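# Tray two short socketed boards, then cap with frame

## Task

Place both short circuit boards that carry a black socket inside the flat black tray, then lay the clear frame over the tray so it sits on the tray's rim; finally release everything and move the grippers away.

## Robot and tools

Robot: two six-joint arms with parallel-jaw grippers, named left_arm and right_arm. These are names only, not sides of any image. Scene frame: origin on the table top midway between the arms, +x out over the table, +z up, left_arm on the +y side. left_arm's base sits at (-0.018, +0.304, 0) m, quat_wxyz (+0.995, 0, 0, -0.099); right_arm's at (+0.020, -0.319, 0) m, quat_wxyz (+1.000, 0, 0, +0.017).

execute_actions(actions, pictures). actions is a list holding at most one item. An empty list is a pure look: nothing is commanded and the current state comes back. A motion item is {"rows": [...], "steps": n} with n from 1 to 15 (default 15); each control step lasts 1/30 s and consumes one row, and if rows run out the final row is reused. A wait item is {"steps": n} alone, n up to 300, counting from the previous result and including the time spent replying. pictures (true/false) chooses whether camera images come back; by default they do. A call that breaks a rule is refused and nothing moves.

Each row is a single list of 14 numbers covering both arms, every number in [-1, 1], always all 14 even if one arm stays still. Order: left_arm waist, shoulder, elbow, wrist pitch, wrist yaw, wrist roll, gripper opening; then the same seven for right_arm. The six joint numbers are offsets, not poses: they are measured from the joint angles printed in the latest result that lists them (or, before any such result, and for second and later calls inside one reply, from where the arm is when the action begins), never from the preceding row. Scale: 1.0 equals 1.202 rad for the waist, 1.258 shoulder, 1.238 elbow, 2.073 wrist pitch, 2.022 for both wrist yaw and wrist roll. Stated joint ranges (rad): waist -2.618 to 3.054, shoulder 0.000 to 3.142, elbow 0.000 to 3.142, wrist pitch -1.571 to 1.571, wrist yaw -1.571 to 1.571, wrist roll -2.094 to 2.094. Asking for more than 0.036 rad beyond a range end gets the call refused; true ends may differ from stated ones by up to 0.036 rad, and overshooting requests are clipped there, sometimes reported as "joint sent to its limit" (possibly for an older action). Absence of that line proves nothing.

The opening number is absolute, not an offset: +1 fully open (pad gap 0.094 m), -1 closed. Between the extremes the fingers go to where grip_measured would read the value sent. To hold something, command roughly 0.03 below its grip_measured reading for a firm grip, less for a gentle one. Pads push about 50 to 62 N, less on objects under about 2 mm thick, with a brief harder spike on contact. Readings can be off by about 1 mm per gripper.

Speed: each step the joint target may lead the measured angle by at most 0.202 rad (waist), 0.258 (shoulder), 0.238 (elbow), 0.573 (wrist pitch), 0.522 (yaw and roll), and all targets are shrunk if they would move the gripper over 70 mm away. Big offsets therefore take several actions. Arms keep heading to the last target while you think or wait, until they settle or a step is HELD. Sending zeros is not idle: it pulls the arm back to the reference angles. Arms can sag under zero offsets, so in the first call of a reply send offsets back to the desired angles, zeros afterwards, and push further if a joint falls short.

Results: a state line per arm gives end_effector_position (m) and end_effector_quat_wxyz in the scene frame; this point lies between the pads about 1 cm behind the fingertips, fingers along gripper +z, closing along its y. Printed positions can be off, more at long reach. Joint positions / Joint velocities list six joints (rad, rad/s) then the pad gap (m, m/s) per arm. grip_measured is opening on the command scale. "joint command not followed" means a clearance check altered targets; HELD marks steps where your row was partly not sent. MOTOR HOT appears from 75 °C; at 90 °C the arm pauses 10 s, at 100 °C it goes limp and drops; these are OVER-TEMPERATURE FAULT lines. Holding loads heats motors, so don't linger while gripping.

zoom_image(camera, region): enlarges a rectangle [x0, y0, x1, y1] in pixels (origin top-left, max 504x504) of the most recent full image from cam_head_left, cam_head_right, cam_high, cam_low, cam_left_wrist or cam_right_wrist. Each image is 504x504; calibrations (OpenCV K, distortion, T_world_to_cam) are given and may be slightly off.

read_manual(section): returns URDF licence text only, default "licences". finished_scene(scene): ends the current scene irreversibly and grades it; the goal must hold at that moment.

Avoid: objects leaving the table, dropping or slamming parts, pressing hard, and arms colliding with each other. Occasional external tugs on held parts or pushes on loose ones can happen. Wrist camera mounts add bulk near each gripper.

Each tool is called after "Emit:" in YAML: its name, and indented under it one key for each argument.

## Session

Emit:
execute_actions:
  actions: []

Scene clock: 0.00 s of 6000.00 s.
left_arm: end_effector_position=(+0.0424, -0.0227, +0.1877) grip_measured=+1.000 end_effector_quat_wxyz=(-0.045, +0.094, +0.994, -0.036) | right_arm: end_effector_position=(+0.5609, -0.5299, +0.3468) grip_measured=+1.000 end_effector_quat_wxyz=(+0.258, +0.689, +0.459, +0.498)
Joint positions: left_arm=[-1.136  1.788  1.782 -1.525  0.108 -1.148  0.094] | right_arm=[-0.583  2.058  2.196 -0.607 -0.603  1.796  0.094]
Joint velocities: left_arm=[-0.012 -0.012 -0.002 -0.022 -0.051  0.007  0.   ] | right_arm=[-0.012 -0.012 -0.007 -0.037 -0.037 -0.037  0.   ]

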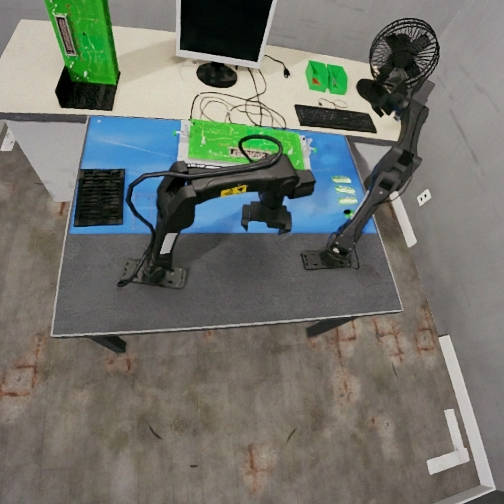

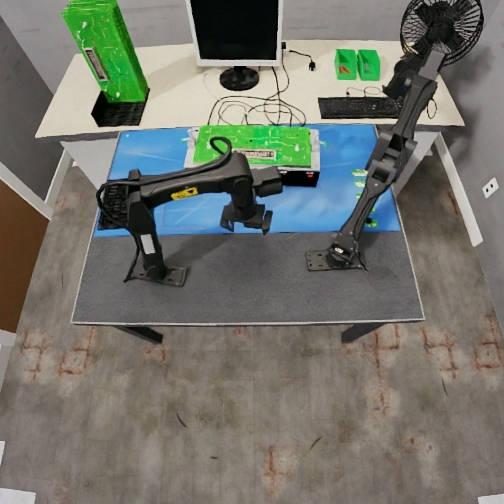

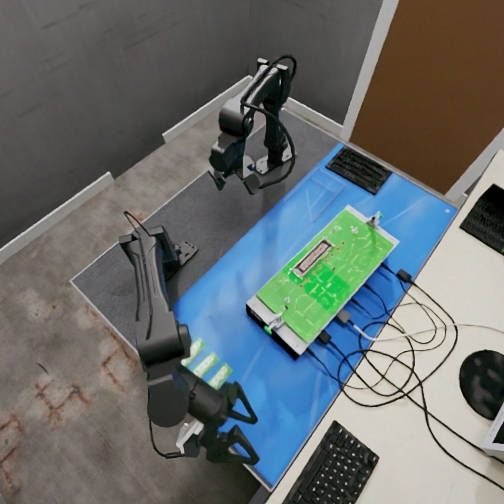

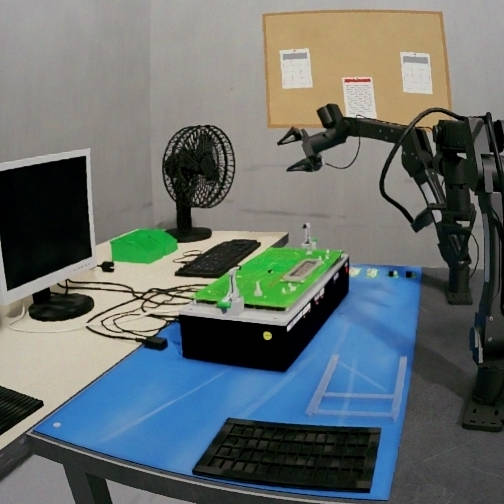

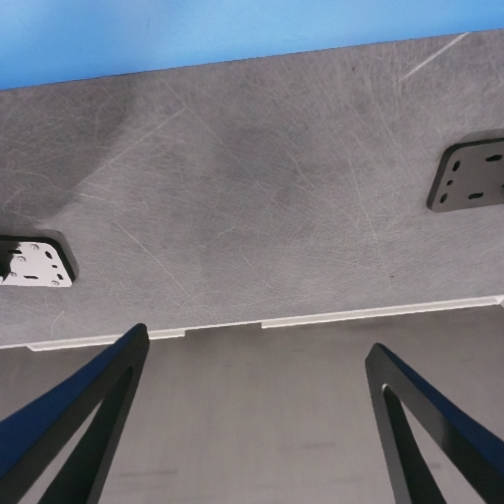

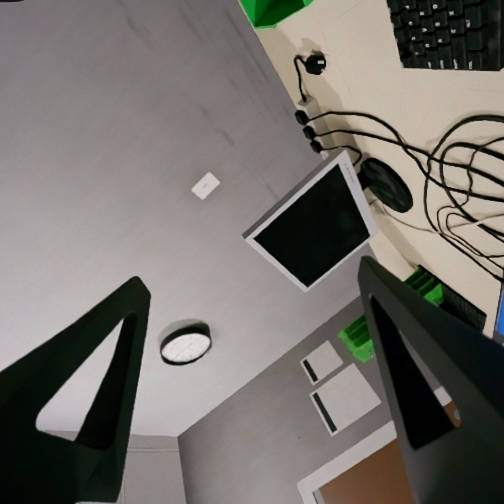

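Emit:
zoom_image:
  camera: "cam_head_left"
  region: [290, 150, 390, 250]

Emit:
zoom_image:
  camera: "cam_low"
  region: [180, 250, 480, 504]

Emit:
zoom_image:
  camera: "cam_high"
  region: [280, 130, 410, 240]

Emit:
zoom_image:
  camera: "cam_head_left"
  region: [60, 150, 200, 250]

Region (290, 150, 390, 250) of cam_head_left's 504x504 image, scaled by 5.040, with more detail than that image has.

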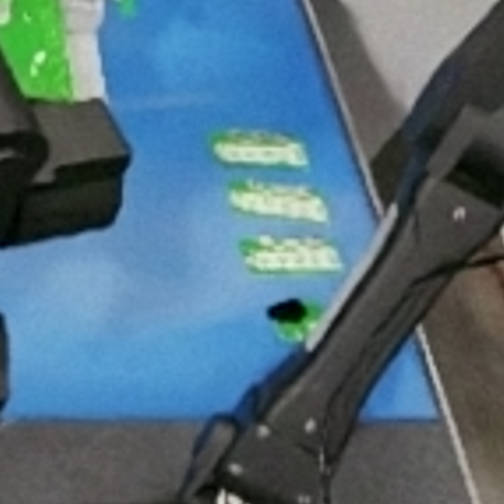

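Region (180, 250, 480, 504) of cam_low's 504x504 image, scaled by 1.680, with more detail than that image has; it fills the top 427 rows of this view, and the rest is white.

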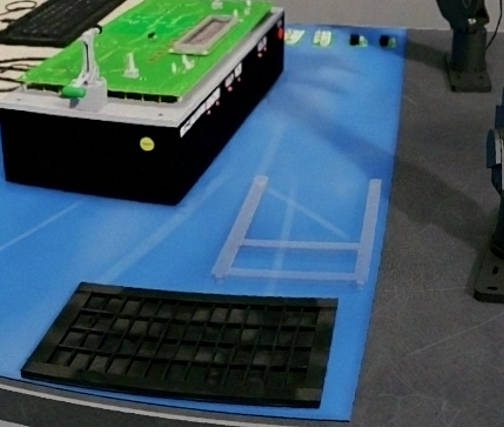

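Region (280, 130, 410, 240) of cam_high's 504x504 image, scaled by 3.877, with more detail than that image has; it fills the top 426 rows of this view, and the rest is white.

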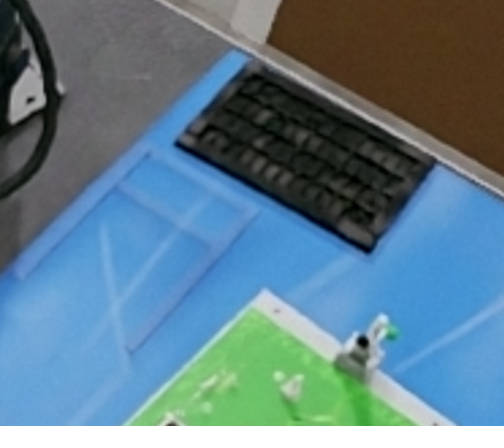

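Region (60, 150, 200, 250) of cam_head_left's 504x504 image, scaled by 3.600, with more detail than that image has; it fills the top 360 rows of this view, and the rest is white.

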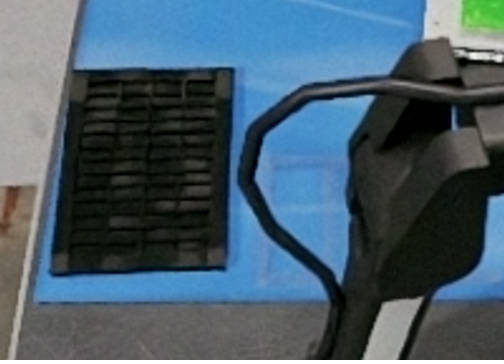

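Emit:
execute_actions:
  actions:
    - {"rows":[[0.3,-0.36,-0.44,0.03,-0.053,0.6,1,-0.197,-0.572,-0.813,-0.393,0.298,-1,1]]}
  pictures: false

Emit:
execute_actions:
  actions:
    - {"steps":40}
  pictures: false

Emit:
execute_actions:
  actions:
    - {"rows":[[1,0,0,0,0,0.17,1,0,0,0,0,0,-0.277,1]]}
  pictures: false

Emit:
execute_actions:
  actions:
    - {"steps":45}

Scene clock: 34.00 s of 6000.00 s.
left_arm: end_effector_position=(+0.0985, +0.1344, +0.1626) grip_measured=+1.000 end_effector_quat_wxyz=(-0.009, +0.436, +0.900, -0.001) | right_arm: end_effector_position=(+0.3028, -0.5588, +0.2183) grip_measured=+1.000 end_effector_quat_wxyz=(+0.185, +0.783, +0.585, +0.104)
Joint positions: left_arm=[-0.768  1.341  1.241 -1.486  0.012 -0.063  0.094] | right_arm=[-0.81   1.604  1.615 -1.178 -0.146  1.114  0.094]
Joint velocities: left_arm=[-0.022 -0.032  0.002  0.081  0.007  0.769  0.   ] | right_arm=[-0.051 -1.389 -1.575 -0.901  0.579 -1.78   0.   ]
Steps of this call (steps 1 to 90: nothing new was sent; then 30.50 s passed at rest; steps 91 to 105: all 15 steps of this action). Readings (joint positions):
91: left_arm=[-1.122 1.762 1.743 -1.496 0.107 -1.086] | right_arm=[-0.587 2.047 2.181 -0.621 -0.576 1.764]
92: left_arm=[-1.091 1.717 1.672 -1.468 0.101 -1.009] | right_arm=[-0.595 2.024 2.148 -0.660 -0.539 1.725]
94: left_arm=[-0.987 1.609 1.533 -1.458 0.080 -0.860] | right_arm=[-0.629 1.975 2.082 -0.745 -0.467 1.650]
98: left_arm=[-0.775 1.380 1.279 -1.471 0.025 -0.497] | right_arm=[-0.723 1.871 1.943 -0.916 -0.332 1.488]
105: the state above

Scene clock: 35.33 s of 6000.00 s.
left_arm: end_effector_position=(+0.0998, +0.1335, +0.1626) grip_measured=+1.000 end_effector_quat_wxyz=(-0.006, +0.489, +0.872, -0.002) | right_arm: end_effector_position=(+0.1704, -0.4643, +0.1465) grip_measured=+1.000 end_effector_quat_wxyz=(-0.005, +0.274, +0.962, +0.006)
Joint positions: left_arm=[-0.768  1.341  1.241 -1.48   0.009  0.056  0.094] | right_arm=[-0.811  1.348  1.182 -1.421 -0.006 -0.22   0.094]
Joint velocities: left_arm=[ 0.012 -0.032  0.012 -0.007  0.037  0.037  0.   ] | right_arm=[-0.007  0.007 -0.012 -0.037  0.007 -0.051  0.   ]
Steps of this call (steps 1 to 40: the robot went on to your last target). Readings (joint positions):
1: left_arm=[-0.768 1.341 1.241 -1.484 0.011 -0.038] | right_arm=[-0.811 1.554 1.559 -1.206 -0.128 1.050]
2: left_arm=[-0.768 1.341 1.241 -1.483 0.011 -0.019] | right_arm=[-0.811 1.503 1.501 -1.233 -0.112 0.979]
4: left_arm=[-0.768 1.341 1.241 -1.482 0.010 0.008] | right_arm=[-0.811 1.408 1.380 -1.284 -0.084 0.823]
8: left_arm=[-0.768 1.341 1.241 -1.481 0.010 0.036] | right_arm=[-0.811 1.347 1.205 -1.394 -0.040 0.430]
40: the state above

Scene clock: 35.83 s of 6000.00 s.
left_arm: end_effector_position=(+0.1897, +0.3241, +0.1626) grip_measured=+1.000 end_effector_quat_wxyz=(-0.001, +0.139, +0.990, -0.005) | right_arm: end_effector_position=(+0.1703, -0.4645, +0.1465) grip_measured=+1.000 end_effector_quat_wxyz=(-0.004, +0.011, +1.000, +0.007)
Joint positions: left_arm=[ 0.297  1.341  1.241 -1.475  0.009  0.378  0.094] | right_arm=[-0.811  1.348  1.182 -1.421 -0.005 -0.755  0.094]
Joint velocities: left_arm=[ 2.122  0.002  0.012 -0.066  0.022  0.081  0.   ] | right_arm=[-0.002 -0.007  0.002 -0.051  0.051 -0.125  0.   ]
Steps of this call (steps 1 to 15: all 15 steps of this action). Readings (joint positions):
1: left_arm=[-0.740 1.341 1.241 -1.480 0.020 0.110] | right_arm=[-0.811 1.348 1.182 -1.421 -0.004 -0.299]
2: left_arm=[-0.679 1.341 1.241 -1.480 0.025 0.168] | right_arm=[-0.811 1.348 1.182 -1.421 -0.005 -0.394]
4: left_arm=[-0.530 1.341 1.241 -1.478 0.021 0.249] | right_arm=[-0.811 1.348 1.182 -1.421 -0.005 -0.532]
8: left_arm=[-0.229 1.341 1.241 -1.477 0.014 0.333] | right_arm=[-0.811 1.348 1.182 -1.421 -0.005 -0.677]
15: the state above

Scene clock: 37.33 s of 6000.00 s.
left_arm: end_effector_position=(+0.1843, +0.3551, +0.1626) grip_measured=+1.000 end_effector_quat_wxyz=(-0.002, +0.075, +0.997, +0.000) | right_arm: end_effector_position=(+0.1703, -0.4645, +0.1465) grip_measured=+1.000 end_effector_quat_wxyz=(-0.004, +0.000, +1.000, +0.007)
Joint positions: left_arm=[ 0.439  1.341  1.241 -1.475 -0.001  0.39   0.094] | right_arm=[-0.811  1.348  1.182 -1.421 -0.005 -0.775  0.094]
Joint velocities: left_arm=[-0.002 -0.007 -0.007  0.022 -0.081  0.037  0.   ] | right_arm=[ 0.002  0.002 -0.002 -0.022  0.007 -0.037  0.   ]
Steps of this call (steps 1 to 30: the robot went on to your last target; steps 31 to 45: nothing new was sent). Readings (joint positions):
1: left_arm=[0.363 1.341 1.241 -1.475 0.005 0.380] | right_arm=[-0.811 1.348 1.182 -1.421 -0.005 -0.759]
2: left_arm=[0.409 1.341 1.241 -1.475 0.000 0.380] | right_arm=[-0.811 1.348 1.182 -1.421 -0.005 -0.762]
4: left_arm=[0.439 1.341 1.241 -1.475 -0.004 0.382] | right_arm=[-0.811 1.348 1.182 -1.421 -0.005 -0.767]
8: left_arm=[0.439 1.341 1.241 -1.475 -0.002 0.387] | right_arm=[-0.811 1.348 1.182 -1.421 -0.005 -0.772]
45: the state above
All arms were judged still, so your last target was given up. Only a new action makes them travel on or press farther. Fingers that are still opening or closing keep moving.
camera_calibration (this result's frames):
cam_left_wrist: T_world_to_cam=[[-0.0505547, -0.998267, -0.0301306, 0.373373], [-0.837846, 0.0259722, 0.545288, 0.104252], [-0.54356, 0.0528116, -0.837707, 0.312814], [0, 0, 0, 1]] pos_world=[0.276256, 0.353498, 0.216449]
cam_right_wrist: T_world_to_cam=[[-0.154481, -0.987684, -0.0248348, -0.431552], [-0.700451, 0.0917593, 0.707777, 0.0735927], [-0.696781, 0.126734, -0.705999, 0.389654], [0, 0, 0, 1]] pos_world=[0.256385, -0.482372, 0.212291]

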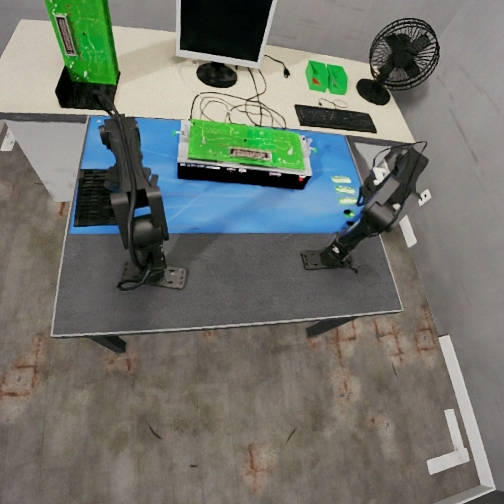

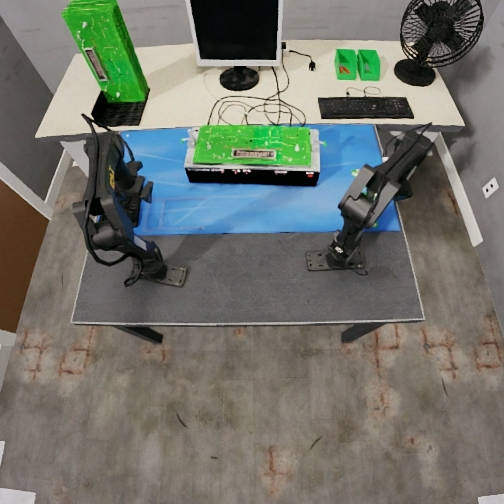

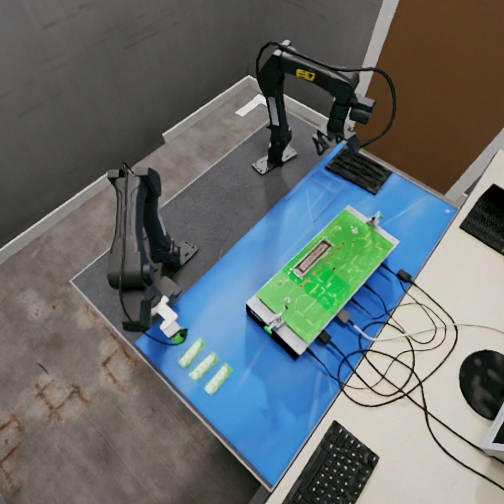

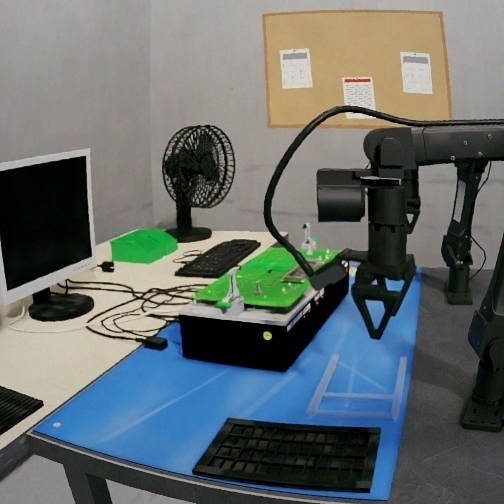

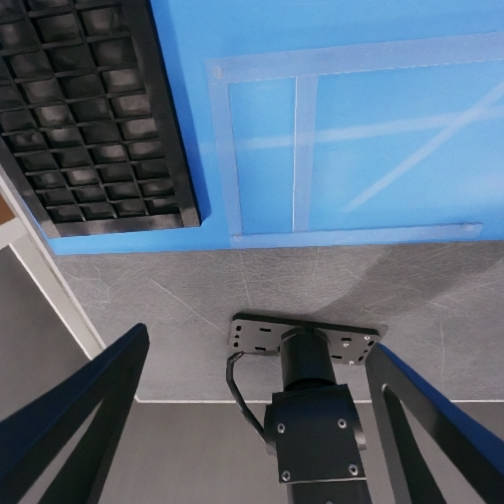

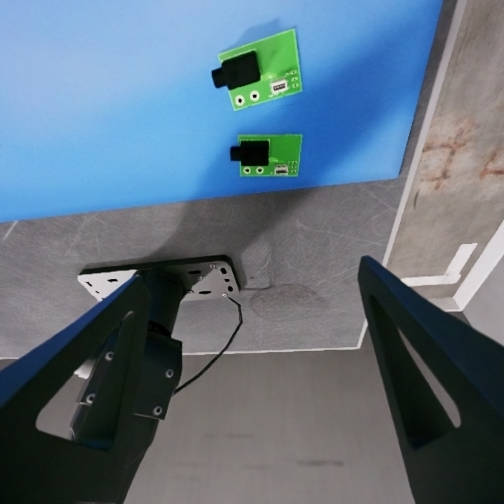

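Emit:
zoom_image:
  camera: "cam_left_wrist"
  region: [0, 0, 340, 260]

Emit:
zoom_image:
  camera: "cam_low"
  region: [280, 340, 430, 470]

Emit:
zoom_image:
  camera: "cam_right_wrist"
  region: [190, 20, 350, 190]

Region (0, 0, 340, 260) of cam_left_wrist's 504x504 image, scaled by 1.482, with more detail than that image has; it fills the top 385 rows of this view, and the rest is white.

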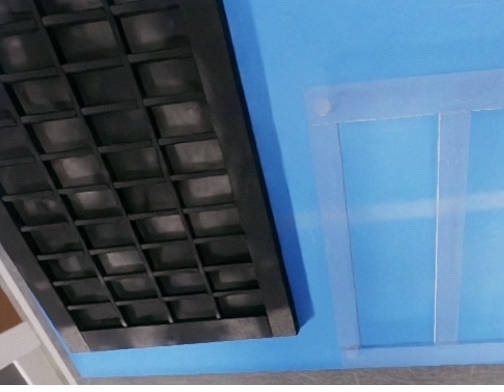

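Region (280, 340, 430, 470) of cam_low's 504x504 image, scaled by 3.360, with more detail than that image has; it fills the top 437 rows of this view, and the rest is white.

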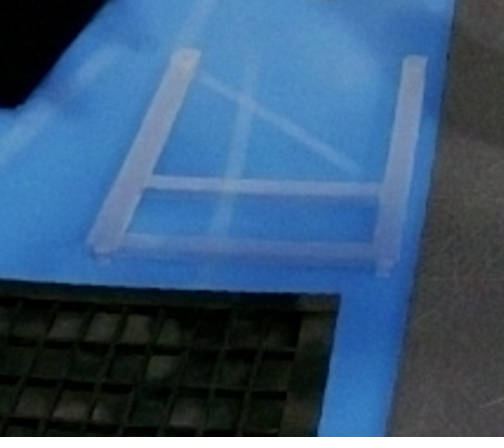

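Region (190, 20, 350, 190) of cam_right_wrist's 504x504 image, scaled by 2.965, with more detail than that image has; it fills the left 474 columns of this view, and the rest is white.

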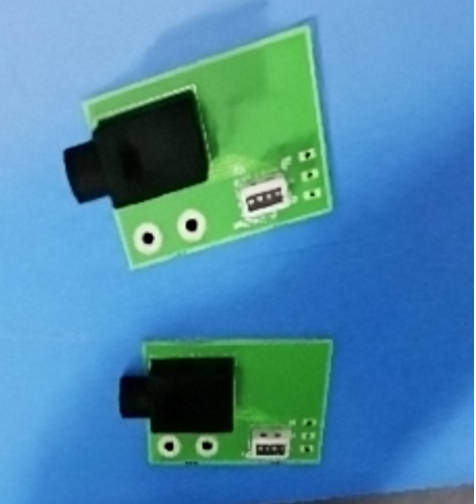

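Emit:
execute_actions:
  actions:
    - {"rows":[[0,0,0,0,0,0,1,0,0.005,-0.1,0.07,0,0.3,0.6],[0,0,0,0,0,0,1,0,0.005,-0.1,0.07,0,0.6,0.3],[0,0,0,0,0,0,1,0,0.012,-0.295,0.196,0,0.853,-0.2]]}
  pictures: false

Emit:
execute_actions:
  actions:
    - {"steps":20}

Scene clock: 73.93 s of 6000.00 s.
left_arm: end_effector_position=(+0.1843, +0.3551, +0.1626) grip_measured=+1.000 end_effector_quat_wxyz=(-0.002, +0.075, +0.997, +0.000) | right_arm: end_effector_position=(+0.1584, -0.4527, +0.0461) grip_measured=-0.197 end_effector_quat_wxyz=(-0.027, +0.658, +0.752, +0.004)
Joint positions: left_arm=[ 0.439  1.341  1.241 -1.475 -0.001  0.39   0.094] | right_arm=[-0.811  1.374  0.797 -1.049 -0.005  0.662  0.038]
Joint velocities: left_arm=[-0.017 -0.012 -0.007 -0.022 -0.11  -0.051  0.   ] | right_arm=[-0.012  0.002  0.007  0.154 -0.007  1.956  0.001]
Steps of this call (steps 1 to 90: nothing new was sent; then 33.10 s passed at rest; steps 91 to 105: all 15 steps of this action). Readings (joint positions):
91: left_arm=[0.439 1.341 1.241 -1.475 -0.001 0.390] | right_arm=[-0.811 1.346 1.166 -1.402 -0.006 -0.696]
92: left_arm=[0.439 1.341 1.241 -1.475 -0.001 0.390] | right_arm=[-0.811 1.345 1.139 -1.373 -0.005 -0.595]
94: left_arm=[0.439 1.341 1.241 -1.475 -0.001 0.390] | right_arm=[-0.811 1.342 1.016 -1.241 -0.005 -0.395]
98: left_arm=[0.439 1.341 1.241 -1.475 -0.001 0.390] | right_arm=[-0.811 1.372 0.810 -1.124 -0.005 0.004]
105: the state above

Scene clock: 74.60 s of 6000.00 s.
left_arm: end_effector_position=(+0.1843, +0.3551, +0.1626) grip_measured=+1.000 end_effector_quat_wxyz=(-0.002, +0.075, +0.997, +0.000) | right_arm: end_effector_position=(+0.1632, -0.4568, +0.0458) grip_measured=-0.197 end_effector_quat_wxyz=(-0.015, +0.757, +0.653, +0.003)
Joint positions: left_arm=[ 0.439  1.341  1.241 -1.475 -0.001  0.39   0.094] | right_arm=[-0.811  1.374  0.797 -1.024 -0.008  0.942  0.038]
Joint velocities: left_arm=[ 0.007 -0.017  0.007 -0.095  0.037 -0.022  0.   ] | right_arm=[-0.007  0.022  0.012  0.037 -0.007 -0.007  0.001]
Steps of this call (steps 1 to 20: the robot went on to your last target). Readings (joint positions):
1: left_arm=[0.439 1.341 1.241 -1.475 -0.001 0.390] | right_arm=[-0.811 1.374 0.797 -1.044 -0.005 0.719]
2: left_arm=[0.439 1.341 1.241 -1.475 -0.001 0.390] | right_arm=[-0.811 1.374 0.797 -1.040 -0.005 0.765]
4: left_arm=[0.439 1.341 1.241 -1.475 -0.001 0.390] | right_arm=[-0.811 1.374 0.797 -1.034 -0.006 0.830]
8: left_arm=[0.439 1.341 1.241 -1.475 -0.001 0.390] | right_arm=[-0.811 1.374 0.797 -1.028 -0.007 0.898]
20: the state above
camera_calibration (this result's frames):
cam_left_wrist: T_world_to_cam=[[-0.0505547, -0.998267, -0.0301306, 0.373373], [-0.837846, 0.0259722, 0.545288, 0.104252], [-0.54356, 0.0528116, -0.837707, 0.312814], [0, 0, 0, 1]] pos_world=[0.276256, 0.353498, 0.216449]
cam_right_wrist: T_world_to_cam=[[-0.955013, 0.296373, 0.0105944, 0.288081], [0.214302, 0.664978, 0.715457, 0.25144], [0.204997, 0.685542, -0.698576, 0.420445], [0, 0, 0, 1]] pos_world=[0.135047, -0.540814, 0.110766]

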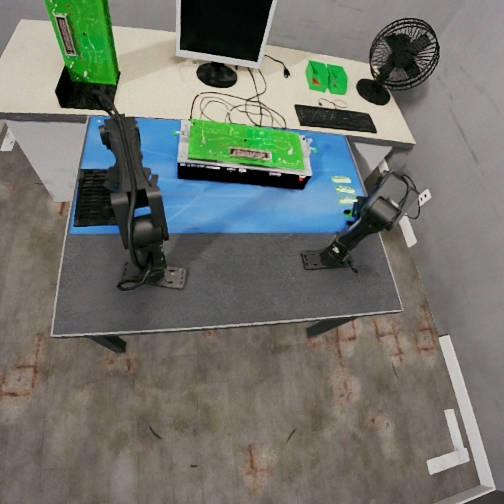

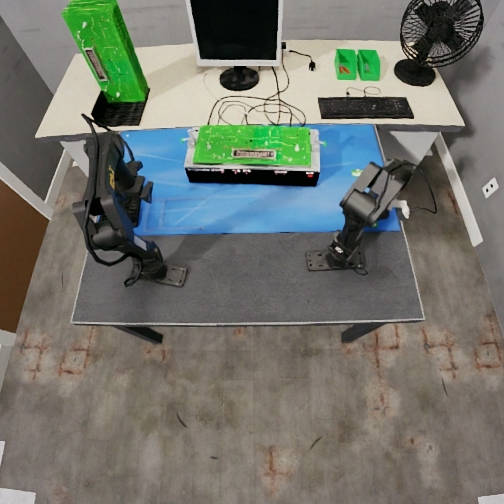

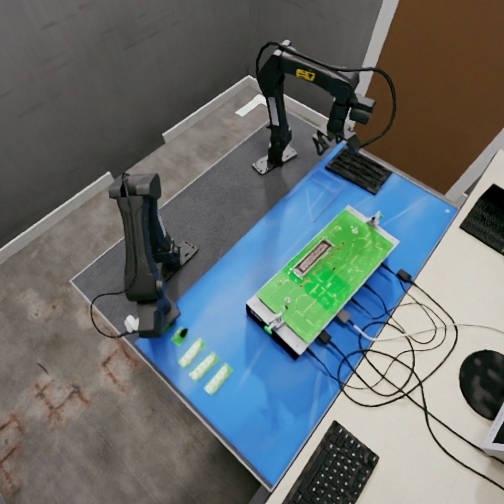

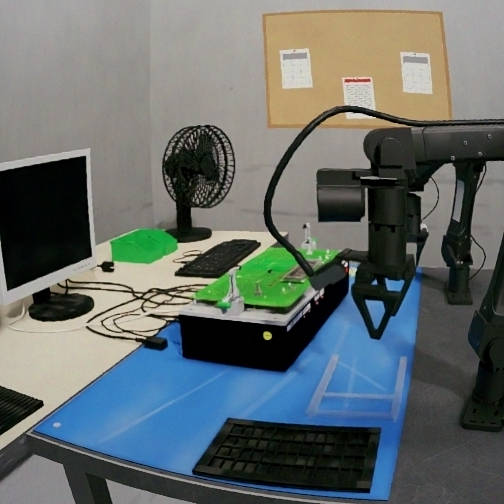

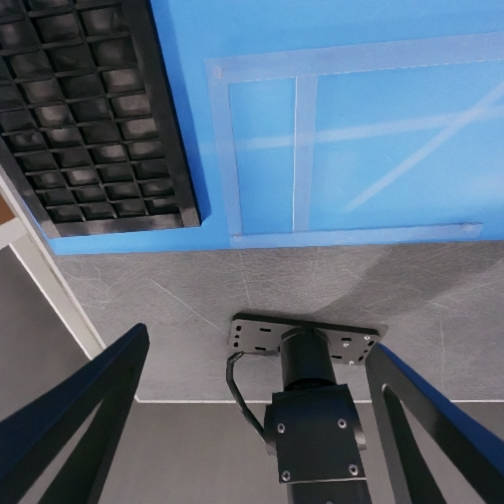

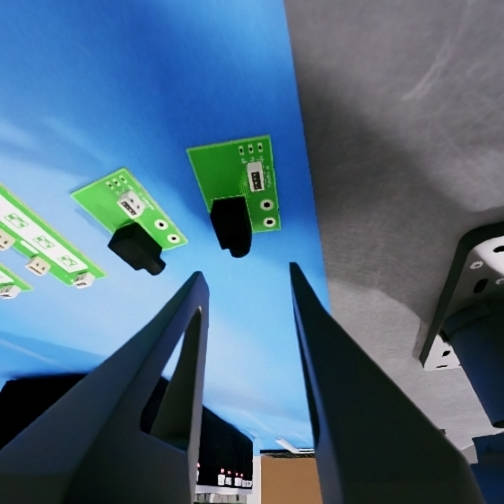

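Emit:
execute_actions:
  actions:
    - {"rows":[[0,0,0,0,0,0,1,-0.018,0.015,0,0.03,0,-0.005,-0.3],[0,0,0,0,0,0,1,-0.018,0.015,0,0.04,0,-0.005,-0.3],[0,0,0,0,0,0,1,-0.018,0.02,-0.01,0.05,0,-0.005,-0.3],[0,0,0,0,0,0,1,-0.018,0.025,-0.02,0.06,0,-0.005,-0.3],[0,0,0,0,0,0,1,-0.018,0.03,-0.03,0.07,0,-0.005,-0.3],[0,0,0,0,0,0,1,-0.018,0.04,-0.046,0.084,0,-0.005,-0.3]]}

Scene clock: 89.67 s of 6000.00 s.
left_arm: end_effector_position=(+0.1843, +0.3551, +0.1626) grip_measured=+1.000 end_effector_quat_wxyz=(-0.002, +0.075, +0.997, +0.000) | right_arm: end_effector_position=(+0.1746, -0.4705, +0.0265) grip_measured=-0.297 end_effector_quat_wxyz=(+0.016, +0.759, +0.651, +0.007)
Joint positions: left_arm=[ 0.439  1.341  1.241 -1.475 -0.001  0.39   0.094] | right_arm=[-0.822  1.415  0.747 -0.87  -0.011  0.937  0.033]
Joint velocities: left_arm=[ 0.007 -0.017  0.007 -0.007  0.022 -0.022  0.   ] | right_arm=[-0.002  0.022 -0.012  0.11   0.066 -0.022 -0.   ]
Steps of this call (steps 1 to 15: the robot went on to your last target; steps 16 to 90: nothing new was sent; then 11.57 s passed at rest; steps 91 to 105: all 15 steps of this action). Readings (joint positions):
91: left_arm=[0.439 1.341 1.241 -1.475 -0.001 0.390] | right_arm=[-0.812 1.374 0.797 -1.019 -0.009 0.944]
92: left_arm=[0.439 1.341 1.241 -1.475 -0.001 0.390] | right_arm=[-0.815 1.374 0.797 -1.009 -0.010 0.942]
94: left_arm=[0.439 1.341 1.241 -1.475 -0.001 0.390] | right_arm=[-0.821 1.376 0.797 -0.979 -0.010 0.940]
98: left_arm=[0.439 1.341 1.241 -1.475 -0.001 0.390] | right_arm=[-0.822 1.402 0.767 -0.902 -0.010 0.938]
105: the state above
camera_calibration (this result's frames):
cam_left_wrist: T_world_to_cam=[[-0.0505547, -0.998267, -0.0301306, 0.373373], [-0.837846, 0.0259722, 0.545288, 0.104252], [-0.54356, 0.0528116, -0.837707, 0.312814], [0, 0, 0, 1]] pos_world=[0.276256, 0.353498, 0.216449]
cam_right_wrist: T_world_to_cam=[[-0.952246, 0.301813, -0.046228, 0.306795], [0.185799, 0.692918, 0.696665, 0.290585], [0.242295, 0.654807, -0.715905, 0.393424], [0, 0, 0, 1]] pos_world=[0.142828, -0.551563, 0.0933969]

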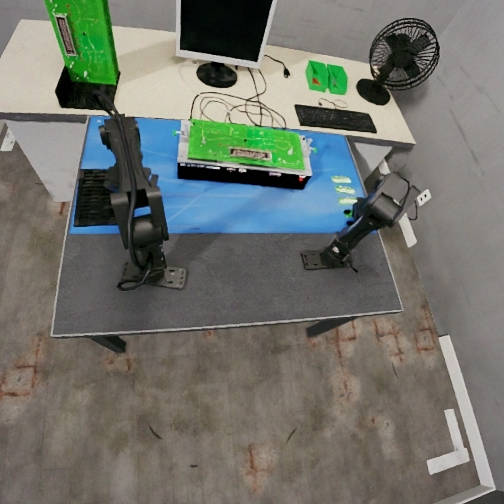

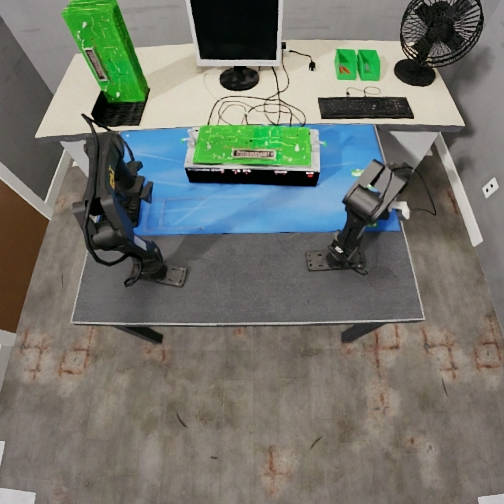

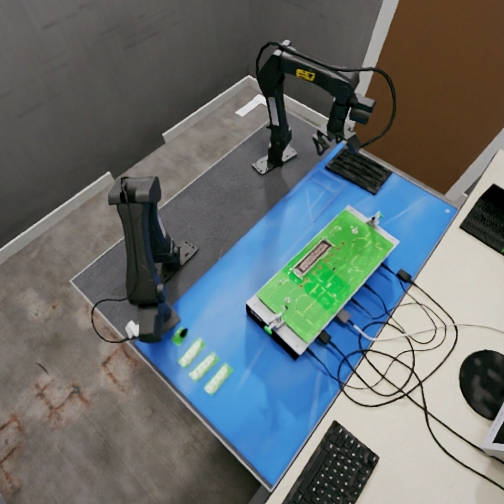

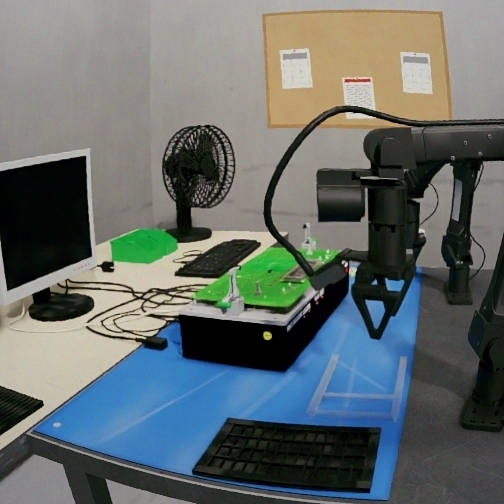

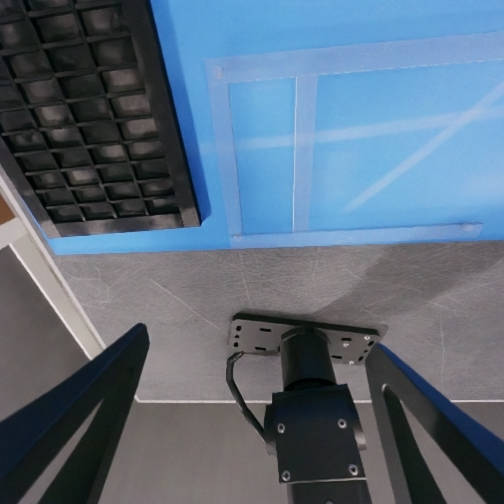

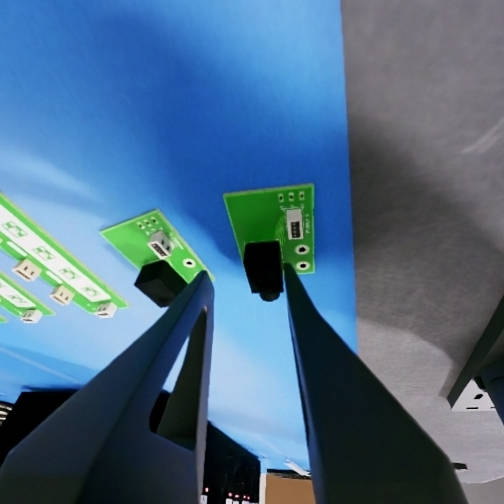

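Emit:
execute_actions:
  actions:
    - {"rows":[[0,0,0,0,0,0,1,-0.02,0,-0.012,-0.012,0,0,-0.3],[0,0,0,0,0,0,1,-0.02,0,-0.012,-0.012,0,0,-0.3],[0,0,0,0,0,0,1,-0.02,0,-0.012,-0.012,0,0,-0.3],[0,0,0,0,0,0,1,-0.02,0,-0.02,-0.012,0,0,-0.3],[0,0,0,0,0,0,1,-0.02,0.01,-0.024,-0.006,0,0,-0.3],[0,0,0,0,0,0,1,-0.02,0.022,-0.024,-0.002,0,0,-0.3]]}

Scene clock: 97.43 s of 6000.00 s.
left_arm: end_effector_position=(+0.1843, +0.3551, +0.1626) grip_measured=+1.000 end_effector_quat_wxyz=(-0.002, +0.075, +0.997, +0.000) | right_arm: end_effector_position=(+0.1671, -0.4662, +0.0194) grip_measured=-0.297 end_effector_quat_wxyz=(-0.002, +0.764, +0.646, +0.007)
Joint positions: left_arm=[ 0.439  1.341  1.241 -1.475 -0.001  0.39   0.094] | right_arm=[-0.836  1.43   0.729 -0.873 -0.014  0.937  0.033]
Joint velocities: left_arm=[-0.022 -0.017 -0.007  0.051 -0.066  0.007  0.   ] | right_arm=[ 0.007 -0.012 -0.007  0.037 -0.022  0.037 -0.001]
Steps of this call (steps 1 to 30: the robot went on to your last target; steps 31 to 90: nothing new was sent; then 4.27 s passed at rest; steps 91 to 105: all 15 steps of this action). Readings (joint positions):
91: left_arm=[0.439 1.341 1.241 -1.475 -0.001 0.390] | right_arm=[-0.824 1.415 0.747 -0.861 -0.013 0.937]
92: left_arm=[0.439 1.341 1.241 -1.475 -0.001 0.390] | right_arm=[-0.827 1.415 0.747 -0.865 -0.013 0.937]
94: left_arm=[0.439 1.341 1.241 -1.475 -0.001 0.390] | right_arm=[-0.834 1.415 0.746 -0.872 -0.013 0.937]
98: left_arm=[0.439 1.341 1.241 -1.475 -0.001 0.390] | right_arm=[-0.836 1.424 0.733 -0.873 -0.014 0.937]
105: the state above
camera_calibration (this result's frames):
cam_left_wrist: T_world_to_cam=[[-0.0505547, -0.998267, -0.0301306, 0.373373], [-0.837846, 0.0259722, 0.545288, 0.104252], [-0.54356, 0.0528116, -0.837707, 0.312814], [0, 0, 0, 1]] pos_world=[0.276256, 0.353498, 0.216449]
cam_right_wrist: T_world_to_cam=[[-0.948723, 0.315676, -0.0165192, 0.303286], [0.210919, 0.671084, 0.710746, 0.279244], [0.235451, 0.670817, -0.703255, 0.395786], [0, 0, 0, 1]] pos_world=[0.135649, -0.548636, 0.0848771]

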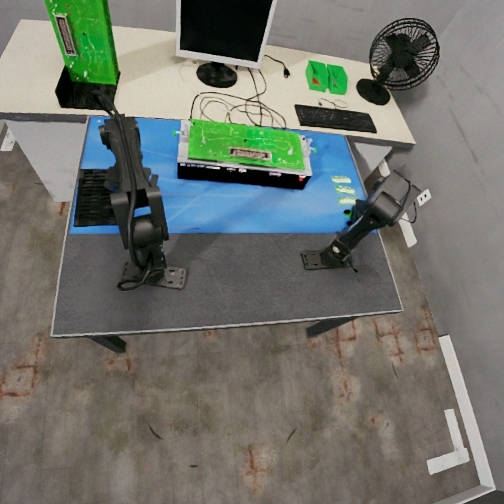

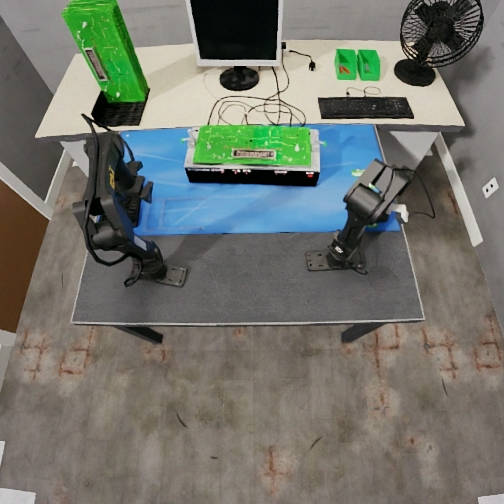

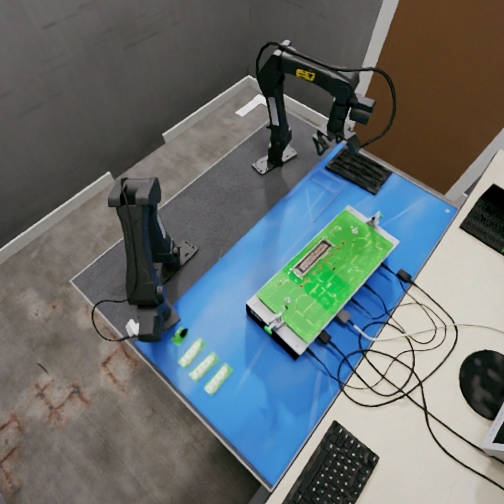

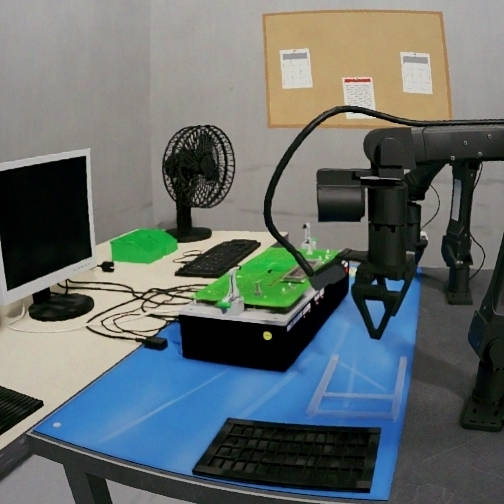

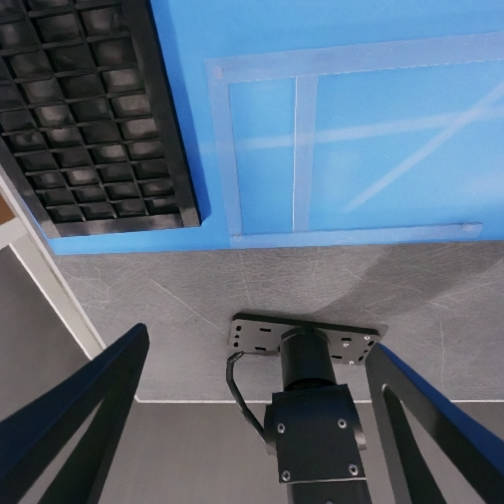

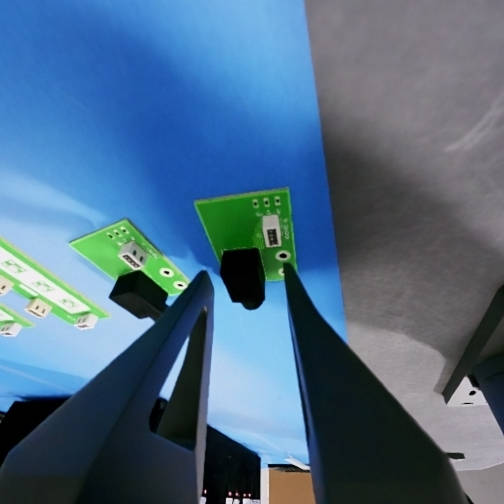

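Emit:
execute_actions:
  actions:
    - {"rows":[[0,0,0,0,0,0,1,0,0.024,0,0.014,0,0,-0.3],[0,0,0,0,0,0,1,0,0.024,0,0.014,0,0,-0.3],[0,0,0,0,0,0,1,0,0.024,0,0.014,0,0,-0.3],[0,0,0,0,0,0,1,0,0.024,0,0.014,0,0,-0.3],[0,0,0,0,0,0,1,0,0.024,0,0.014,0,0,-0.3],[0,0,0,0,0,0,1,0,0.024,0,0.014,0,0,-0.3],[0,0,0,0,0,0,1,0,0.024,0,0.014,0,0,-0.45],[0,0,0,0,0,0,1,0,0.024,0,0.014,0,0,-0.55],[0,0,0,0,0,0,1,0,0.024,0,0.014,0,0,-0.62],[0,0,0,0,0,0,1,0,0.024,0,0.014,0,0,-0.68],[0,0,0,0,0,0,1,0,0.024,0,0.014,0,0,-0.75]]}

Scene clock: 108.13 s of 6000.00 s.
left_arm: end_effector_position=(+0.1843, +0.3551, +0.1626) grip_measured=+1.000 end_effector_quat_wxyz=(-0.002, +0.075, +0.997, +0.000) | right_arm: end_effector_position=(+0.1697, -0.4681, +0.0163) grip_measured=-0.682 end_effector_quat_wxyz=(-0.001, +0.764, +0.646, +0.009)
Joint positions: left_arm=[ 0.439  1.341  1.241 -1.475 -0.001  0.39   0.094] | right_arm=[-0.836  1.447  0.729 -0.853 -0.017  0.937  0.015]
Joint velocities: left_arm=[-0.027 -0.012  0.002 -0.037  0.037 -0.007  0.   ] | right_arm=[-0.007  0.007 -0.012  0.022  0.051 -0.022 -0.001]
Steps of this call (steps 1 to 15: the robot went on to your last target; steps 16 to 90: nothing new was sent; then 7.20 s passed at rest; steps 91 to 105: all 15 steps of this action). Readings (joint positions):
91: left_arm=[0.439 1.341 1.241 -1.475 -0.001 0.390] | right_arm=[-0.836 1.432 0.729 -0.871 -0.014 0.937]
92: left_arm=[0.439 1.341 1.241 -1.475 -0.001 0.390] | right_arm=[-0.836 1.435 0.729 -0.867 -0.015 0.937]
94: left_arm=[0.439 1.341 1.241 -1.475 -0.001 0.390] | right_arm=[-0.836 1.443 0.729 -0.861 -0.016 0.937]
98: left_arm=[0.439 1.341 1.241 -1.475 -0.001 0.390] | right_arm=[-0.836 1.447 0.729 -0.856 -0.017 0.937]
105: the state above
camera_calibration (this result's frames):
cam_left_wrist: T_world_to_cam=[[-0.0505547, -0.998267, -0.0301306, 0.373373], [-0.837846, 0.0259722, 0.545288, 0.104252], [-0.54356, 0.0528116, -0.837707, 0.312814], [0, 0, 0, 1]] pos_world=[0.276256, 0.353498, 0.216449]
cam_right_wrist: T_world_to_cam=[[-0.948648, 0.315683, -0.0202957, 0.306324], [0.208041, 0.670936, 0.711733, 0.282626], [0.238299, 0.670962, -0.702157, 0.393765], [0, 0, 0, 1]] pos_world=[0.137962, -0.550527, 0.0815475]

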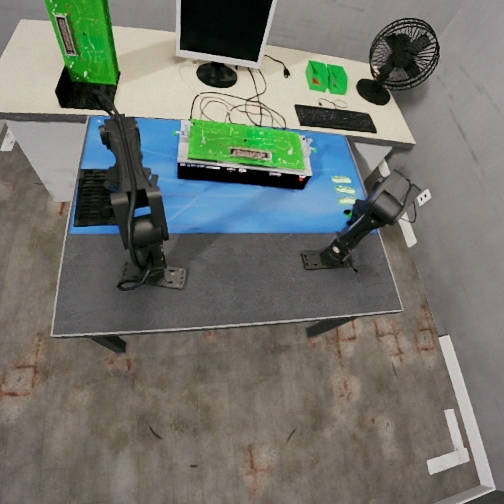

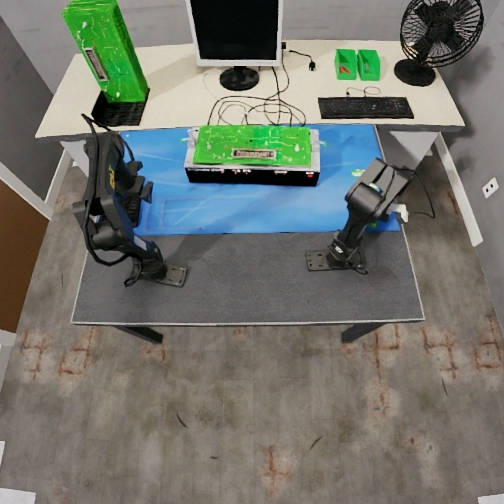

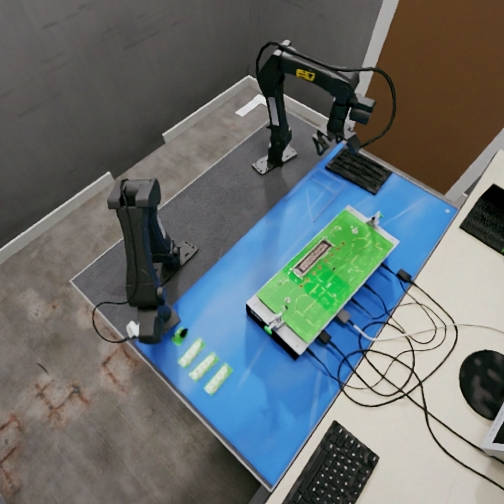

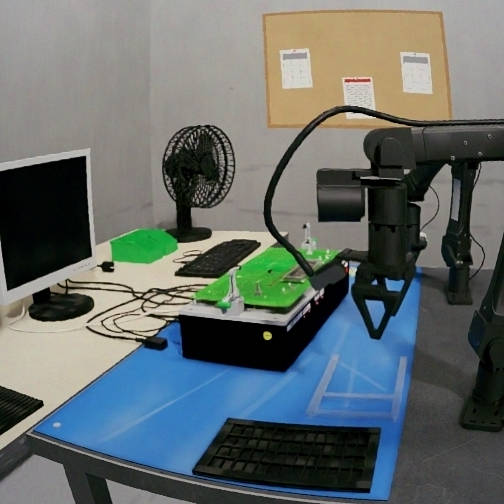

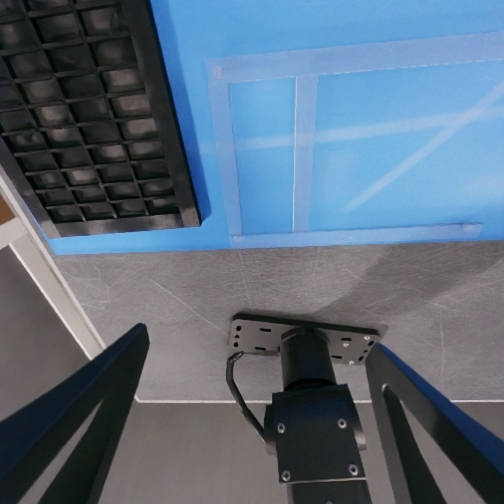

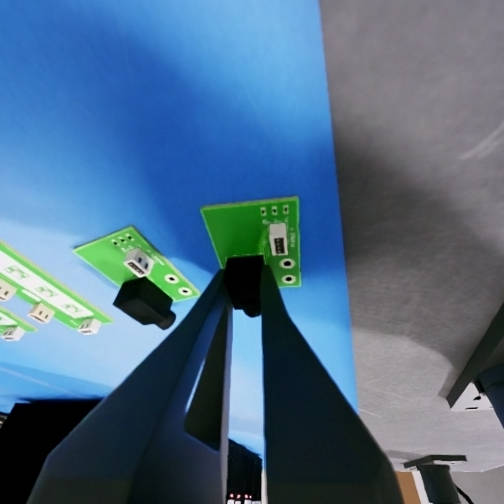

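Emit:
execute_actions:
  actions:
    - {"rows":[[0,0,0,0,0,0,1,0,-0.02,0.03,-0.03,0,0,-0.73],[0,0,0,0,0,0,1,0,-0.04,0.06,-0.06,0,0,-0.73],[0,0,0,0,0,0,1,0,-0.06,0.12,-0.11,0,0,-0.73],[0,0,0,0,0,0,1,0,-0.077,0.22,-0.177,0,0,-0.73]],"steps":12}
  pictures: false

Emit:
execute_actions:
  actions:
    - {"rows":[[0,0,0,0,0,0,1,0.9,0,0,-0.01,0,0,-0.73]]}
  pictures: false

Emit:
execute_actions:
  actions:
    - {"rows":[[0,0,0,0,0,0,1,0.75,0,0,0,0,0,-0.73]]}
  pictures: false

Emit:
execute_actions:
  actions:
    - {"rows":[[0,0,0,0,0,0,1,0,0.1,0.1,0,0,0,-0.73],[0,0,0,0,0,0,1,0,0.2,0.2,0.02,0,0,-0.73],[0,0,0,0,0,0,1,0,0.4,0.33,0.05,0,0,-0.73]]}
  pictures: false

Scene clock: 126.67 s of 6000.00 s.
left_arm: end_effector_position=(+0.1843, +0.3551, +0.1626) grip_measured=+1.000 end_effector_quat_wxyz=(-0.002, +0.075, +0.997, +0.000) | right_arm: end_effector_position=(+0.1824, -0.4803, +0.0987) grip_measured=-0.682 end_effector_quat_wxyz=(+0.028, +0.763, +0.646, +0.012)
Joint positions: left_arm=[ 0.439  1.341  1.241 -1.475 -0.001  0.39   0.094] | right_arm=[-0.836  1.357  0.998 -1.153 -0.021  0.937  0.015]
Joint velocities: left_arm=[ 0.012 -0.007 -0.017 -0.066  0.022  0.037  0.   ] | right_arm=[-0.017  0.017  0.012 -0.491 -0.081 -0.007 -0.001]
Steps of this call (steps 1 to 15: the robot went on to your last target; steps 16 to 90: nothing new was sent; then 15.13 s passed at rest; steps 91 to 102: all 12 steps of this action). Readings (joint positions):
91: left_arm=[0.439 1.341 1.241 -1.475 -0.001 0.390] | right_arm=[-0.836 1.447 0.730 -0.858 -0.018 0.937]
92: left_arm=[0.439 1.341 1.241 -1.475 -0.001 0.390] | right_arm=[-0.836 1.446 0.737 -0.877 -0.018 0.937]
94: left_arm=[0.439 1.341 1.241 -1.475 -0.001 0.390] | right_arm=[-0.836 1.435 0.797 -0.980 -0.020 0.937]
98: left_arm=[0.439 1.341 1.241 -1.475 -0.001 0.390] | right_arm=[-0.836 1.376 0.976 -1.104 -0.021 0.937]
102: the state above

Scene clock: 127.17 s of 6000.00 s.
left_arm: end_effector_position=(+0.1843, +0.3551, +0.1626) grip_measured=+1.000 end_effector_quat_wxyz=(-0.002, +0.075, +0.997, +0.000) | right_arm: end_effector_position=(+0.2395, -0.2612, +0.0987) grip_measured=-0.682 end_effector_quat_wxyz=(+0.013, +0.347, +0.937, +0.028)
Joint positions: left_arm=[ 0.439  1.341  1.241 -1.475 -0.001  0.39   0.094] | right_arm=[ 0.193  1.357  0.998 -1.16  -0.032  0.939  0.015]
Joint velocities: left_arm=[ 0.032 -0.002  0.002 -0.007 -0.007  0.007  0.   ] | right_arm=[ 1.468 -0.007  0.002 -0.066 -0.125  0.066 -0.001]
Steps of this call (steps 1 to 15: all 15 steps of this action). Readings (joint positions):
1: left_arm=[0.439 1.341 1.241 -1.475 -0.001 0.390] | right_arm=[-0.811 1.357 0.998 -1.164 -0.009 0.939]
2: left_arm=[0.439 1.341 1.241 -1.475 -0.001 0.390] | right_arm=[-0.753 1.357 0.998 -1.166 -0.004 0.939]
4: left_arm=[0.439 1.341 1.241 -1.475 -0.001 0.390] | right_arm=[-0.607 1.357 0.998 -1.164 -0.010 0.939]
8: left_arm=[0.439 1.341 1.241 -1.475 -0.001 0.390] | right_arm=[-0.310 1.357 0.998 -1.161 -0.019 0.939]
15: the state above

Scene clock: 127.67 s of 6000.00 s.
left_arm: end_effector_position=(+0.1843, +0.3551, +0.1626) grip_measured=+1.000 end_effector_quat_wxyz=(-0.002, +0.075, +0.997, +0.000) | right_arm: end_effector_position=(+0.1070, -0.1059, +0.0990) grip_measured=-0.682 end_effector_quat_wxyz=(-0.007, -0.099, +0.994, +0.042)
Joint positions: left_arm=[ 0.439  1.341  1.241 -1.475 -0.001  0.39   0.094] | right_arm=[ 1.101  1.357  0.998 -1.147 -0.054  0.939  0.015]
Joint velocities: left_arm=[ 0.012  0.007 -0.002 -0.051  0.081 -0.037  0.   ] | right_arm=[-0.017  0.007  0.002 -0.037 -0.007 -0.081  0.001]
Steps of this call (steps 1 to 15: all 15 steps of this action). Readings (joint positions):
1: left_arm=[0.439 1.341 1.241 -1.475 -0.001 0.390] | right_arm=[0.251 1.357 0.998 -1.160 -0.030 0.939]
2: left_arm=[0.439 1.341 1.241 -1.475 -0.001 0.390] | right_arm=[0.319 1.357 0.998 -1.158 -0.029 0.939]
4: left_arm=[0.439 1.341 1.241 -1.475 -0.001 0.390] | right_arm=[0.466 1.357 0.998 -1.154 -0.032 0.939]
8: left_arm=[0.439 1.341 1.241 -1.475 -0.001 0.390] | right_arm=[0.763 1.357 0.998 -1.148 -0.036 0.939]
15: the state above

Scene clock: 128.17 s of 6000.00 s.
left_arm: end_effector_position=(+0.1843, +0.3551, +0.1626) grip_measured=+1.000 end_effector_quat_wxyz=(-0.002, +0.075, +0.997, +0.000) | right_arm: end_effector_position=(+0.1588, +0.0070, +0.0576) grip_measured=-0.682 end_effector_quat_wxyz=(-0.015, -0.099, +0.995, +0.030)
Joint positions: left_arm=[ 0.439  1.341  1.241 -1.475 -0.001  0.39   0.094] | right_arm=[ 1.101  1.885  1.388 -1.037 -0.057  0.94   0.015]
Joint velocities: left_arm=[-0.007 -0.012  0.017  0.007 -0.022  0.007  0.   ] | right_arm=[ 0.017 -0.017 -0.017  0.007  0.007 -0.007 -0.   ]
Steps of this call (steps 1 to 15: all 15 steps of this action). Readings (joint positions):
1: left_arm=[0.439 1.341 1.241 -1.475 -0.001 0.390] | right_arm=[1.101 1.372 1.013 -1.161 -0.054 0.939]
2: left_arm=[0.439 1.341 1.241 -1.475 -0.001 0.390] | right_arm=[1.101 1.421 1.062 -1.188 -0.055 0.940]
4: left_arm=[0.439 1.341 1.241 -1.475 -0.001 0.390] | right_arm=[1.101 1.557 1.191 -1.169 -0.056 0.940]
8: left_arm=[0.439 1.341 1.241 -1.475 -0.001 0.390] | right_arm=[1.101 1.817 1.384 -1.058 -0.056 0.940]
15: the state above


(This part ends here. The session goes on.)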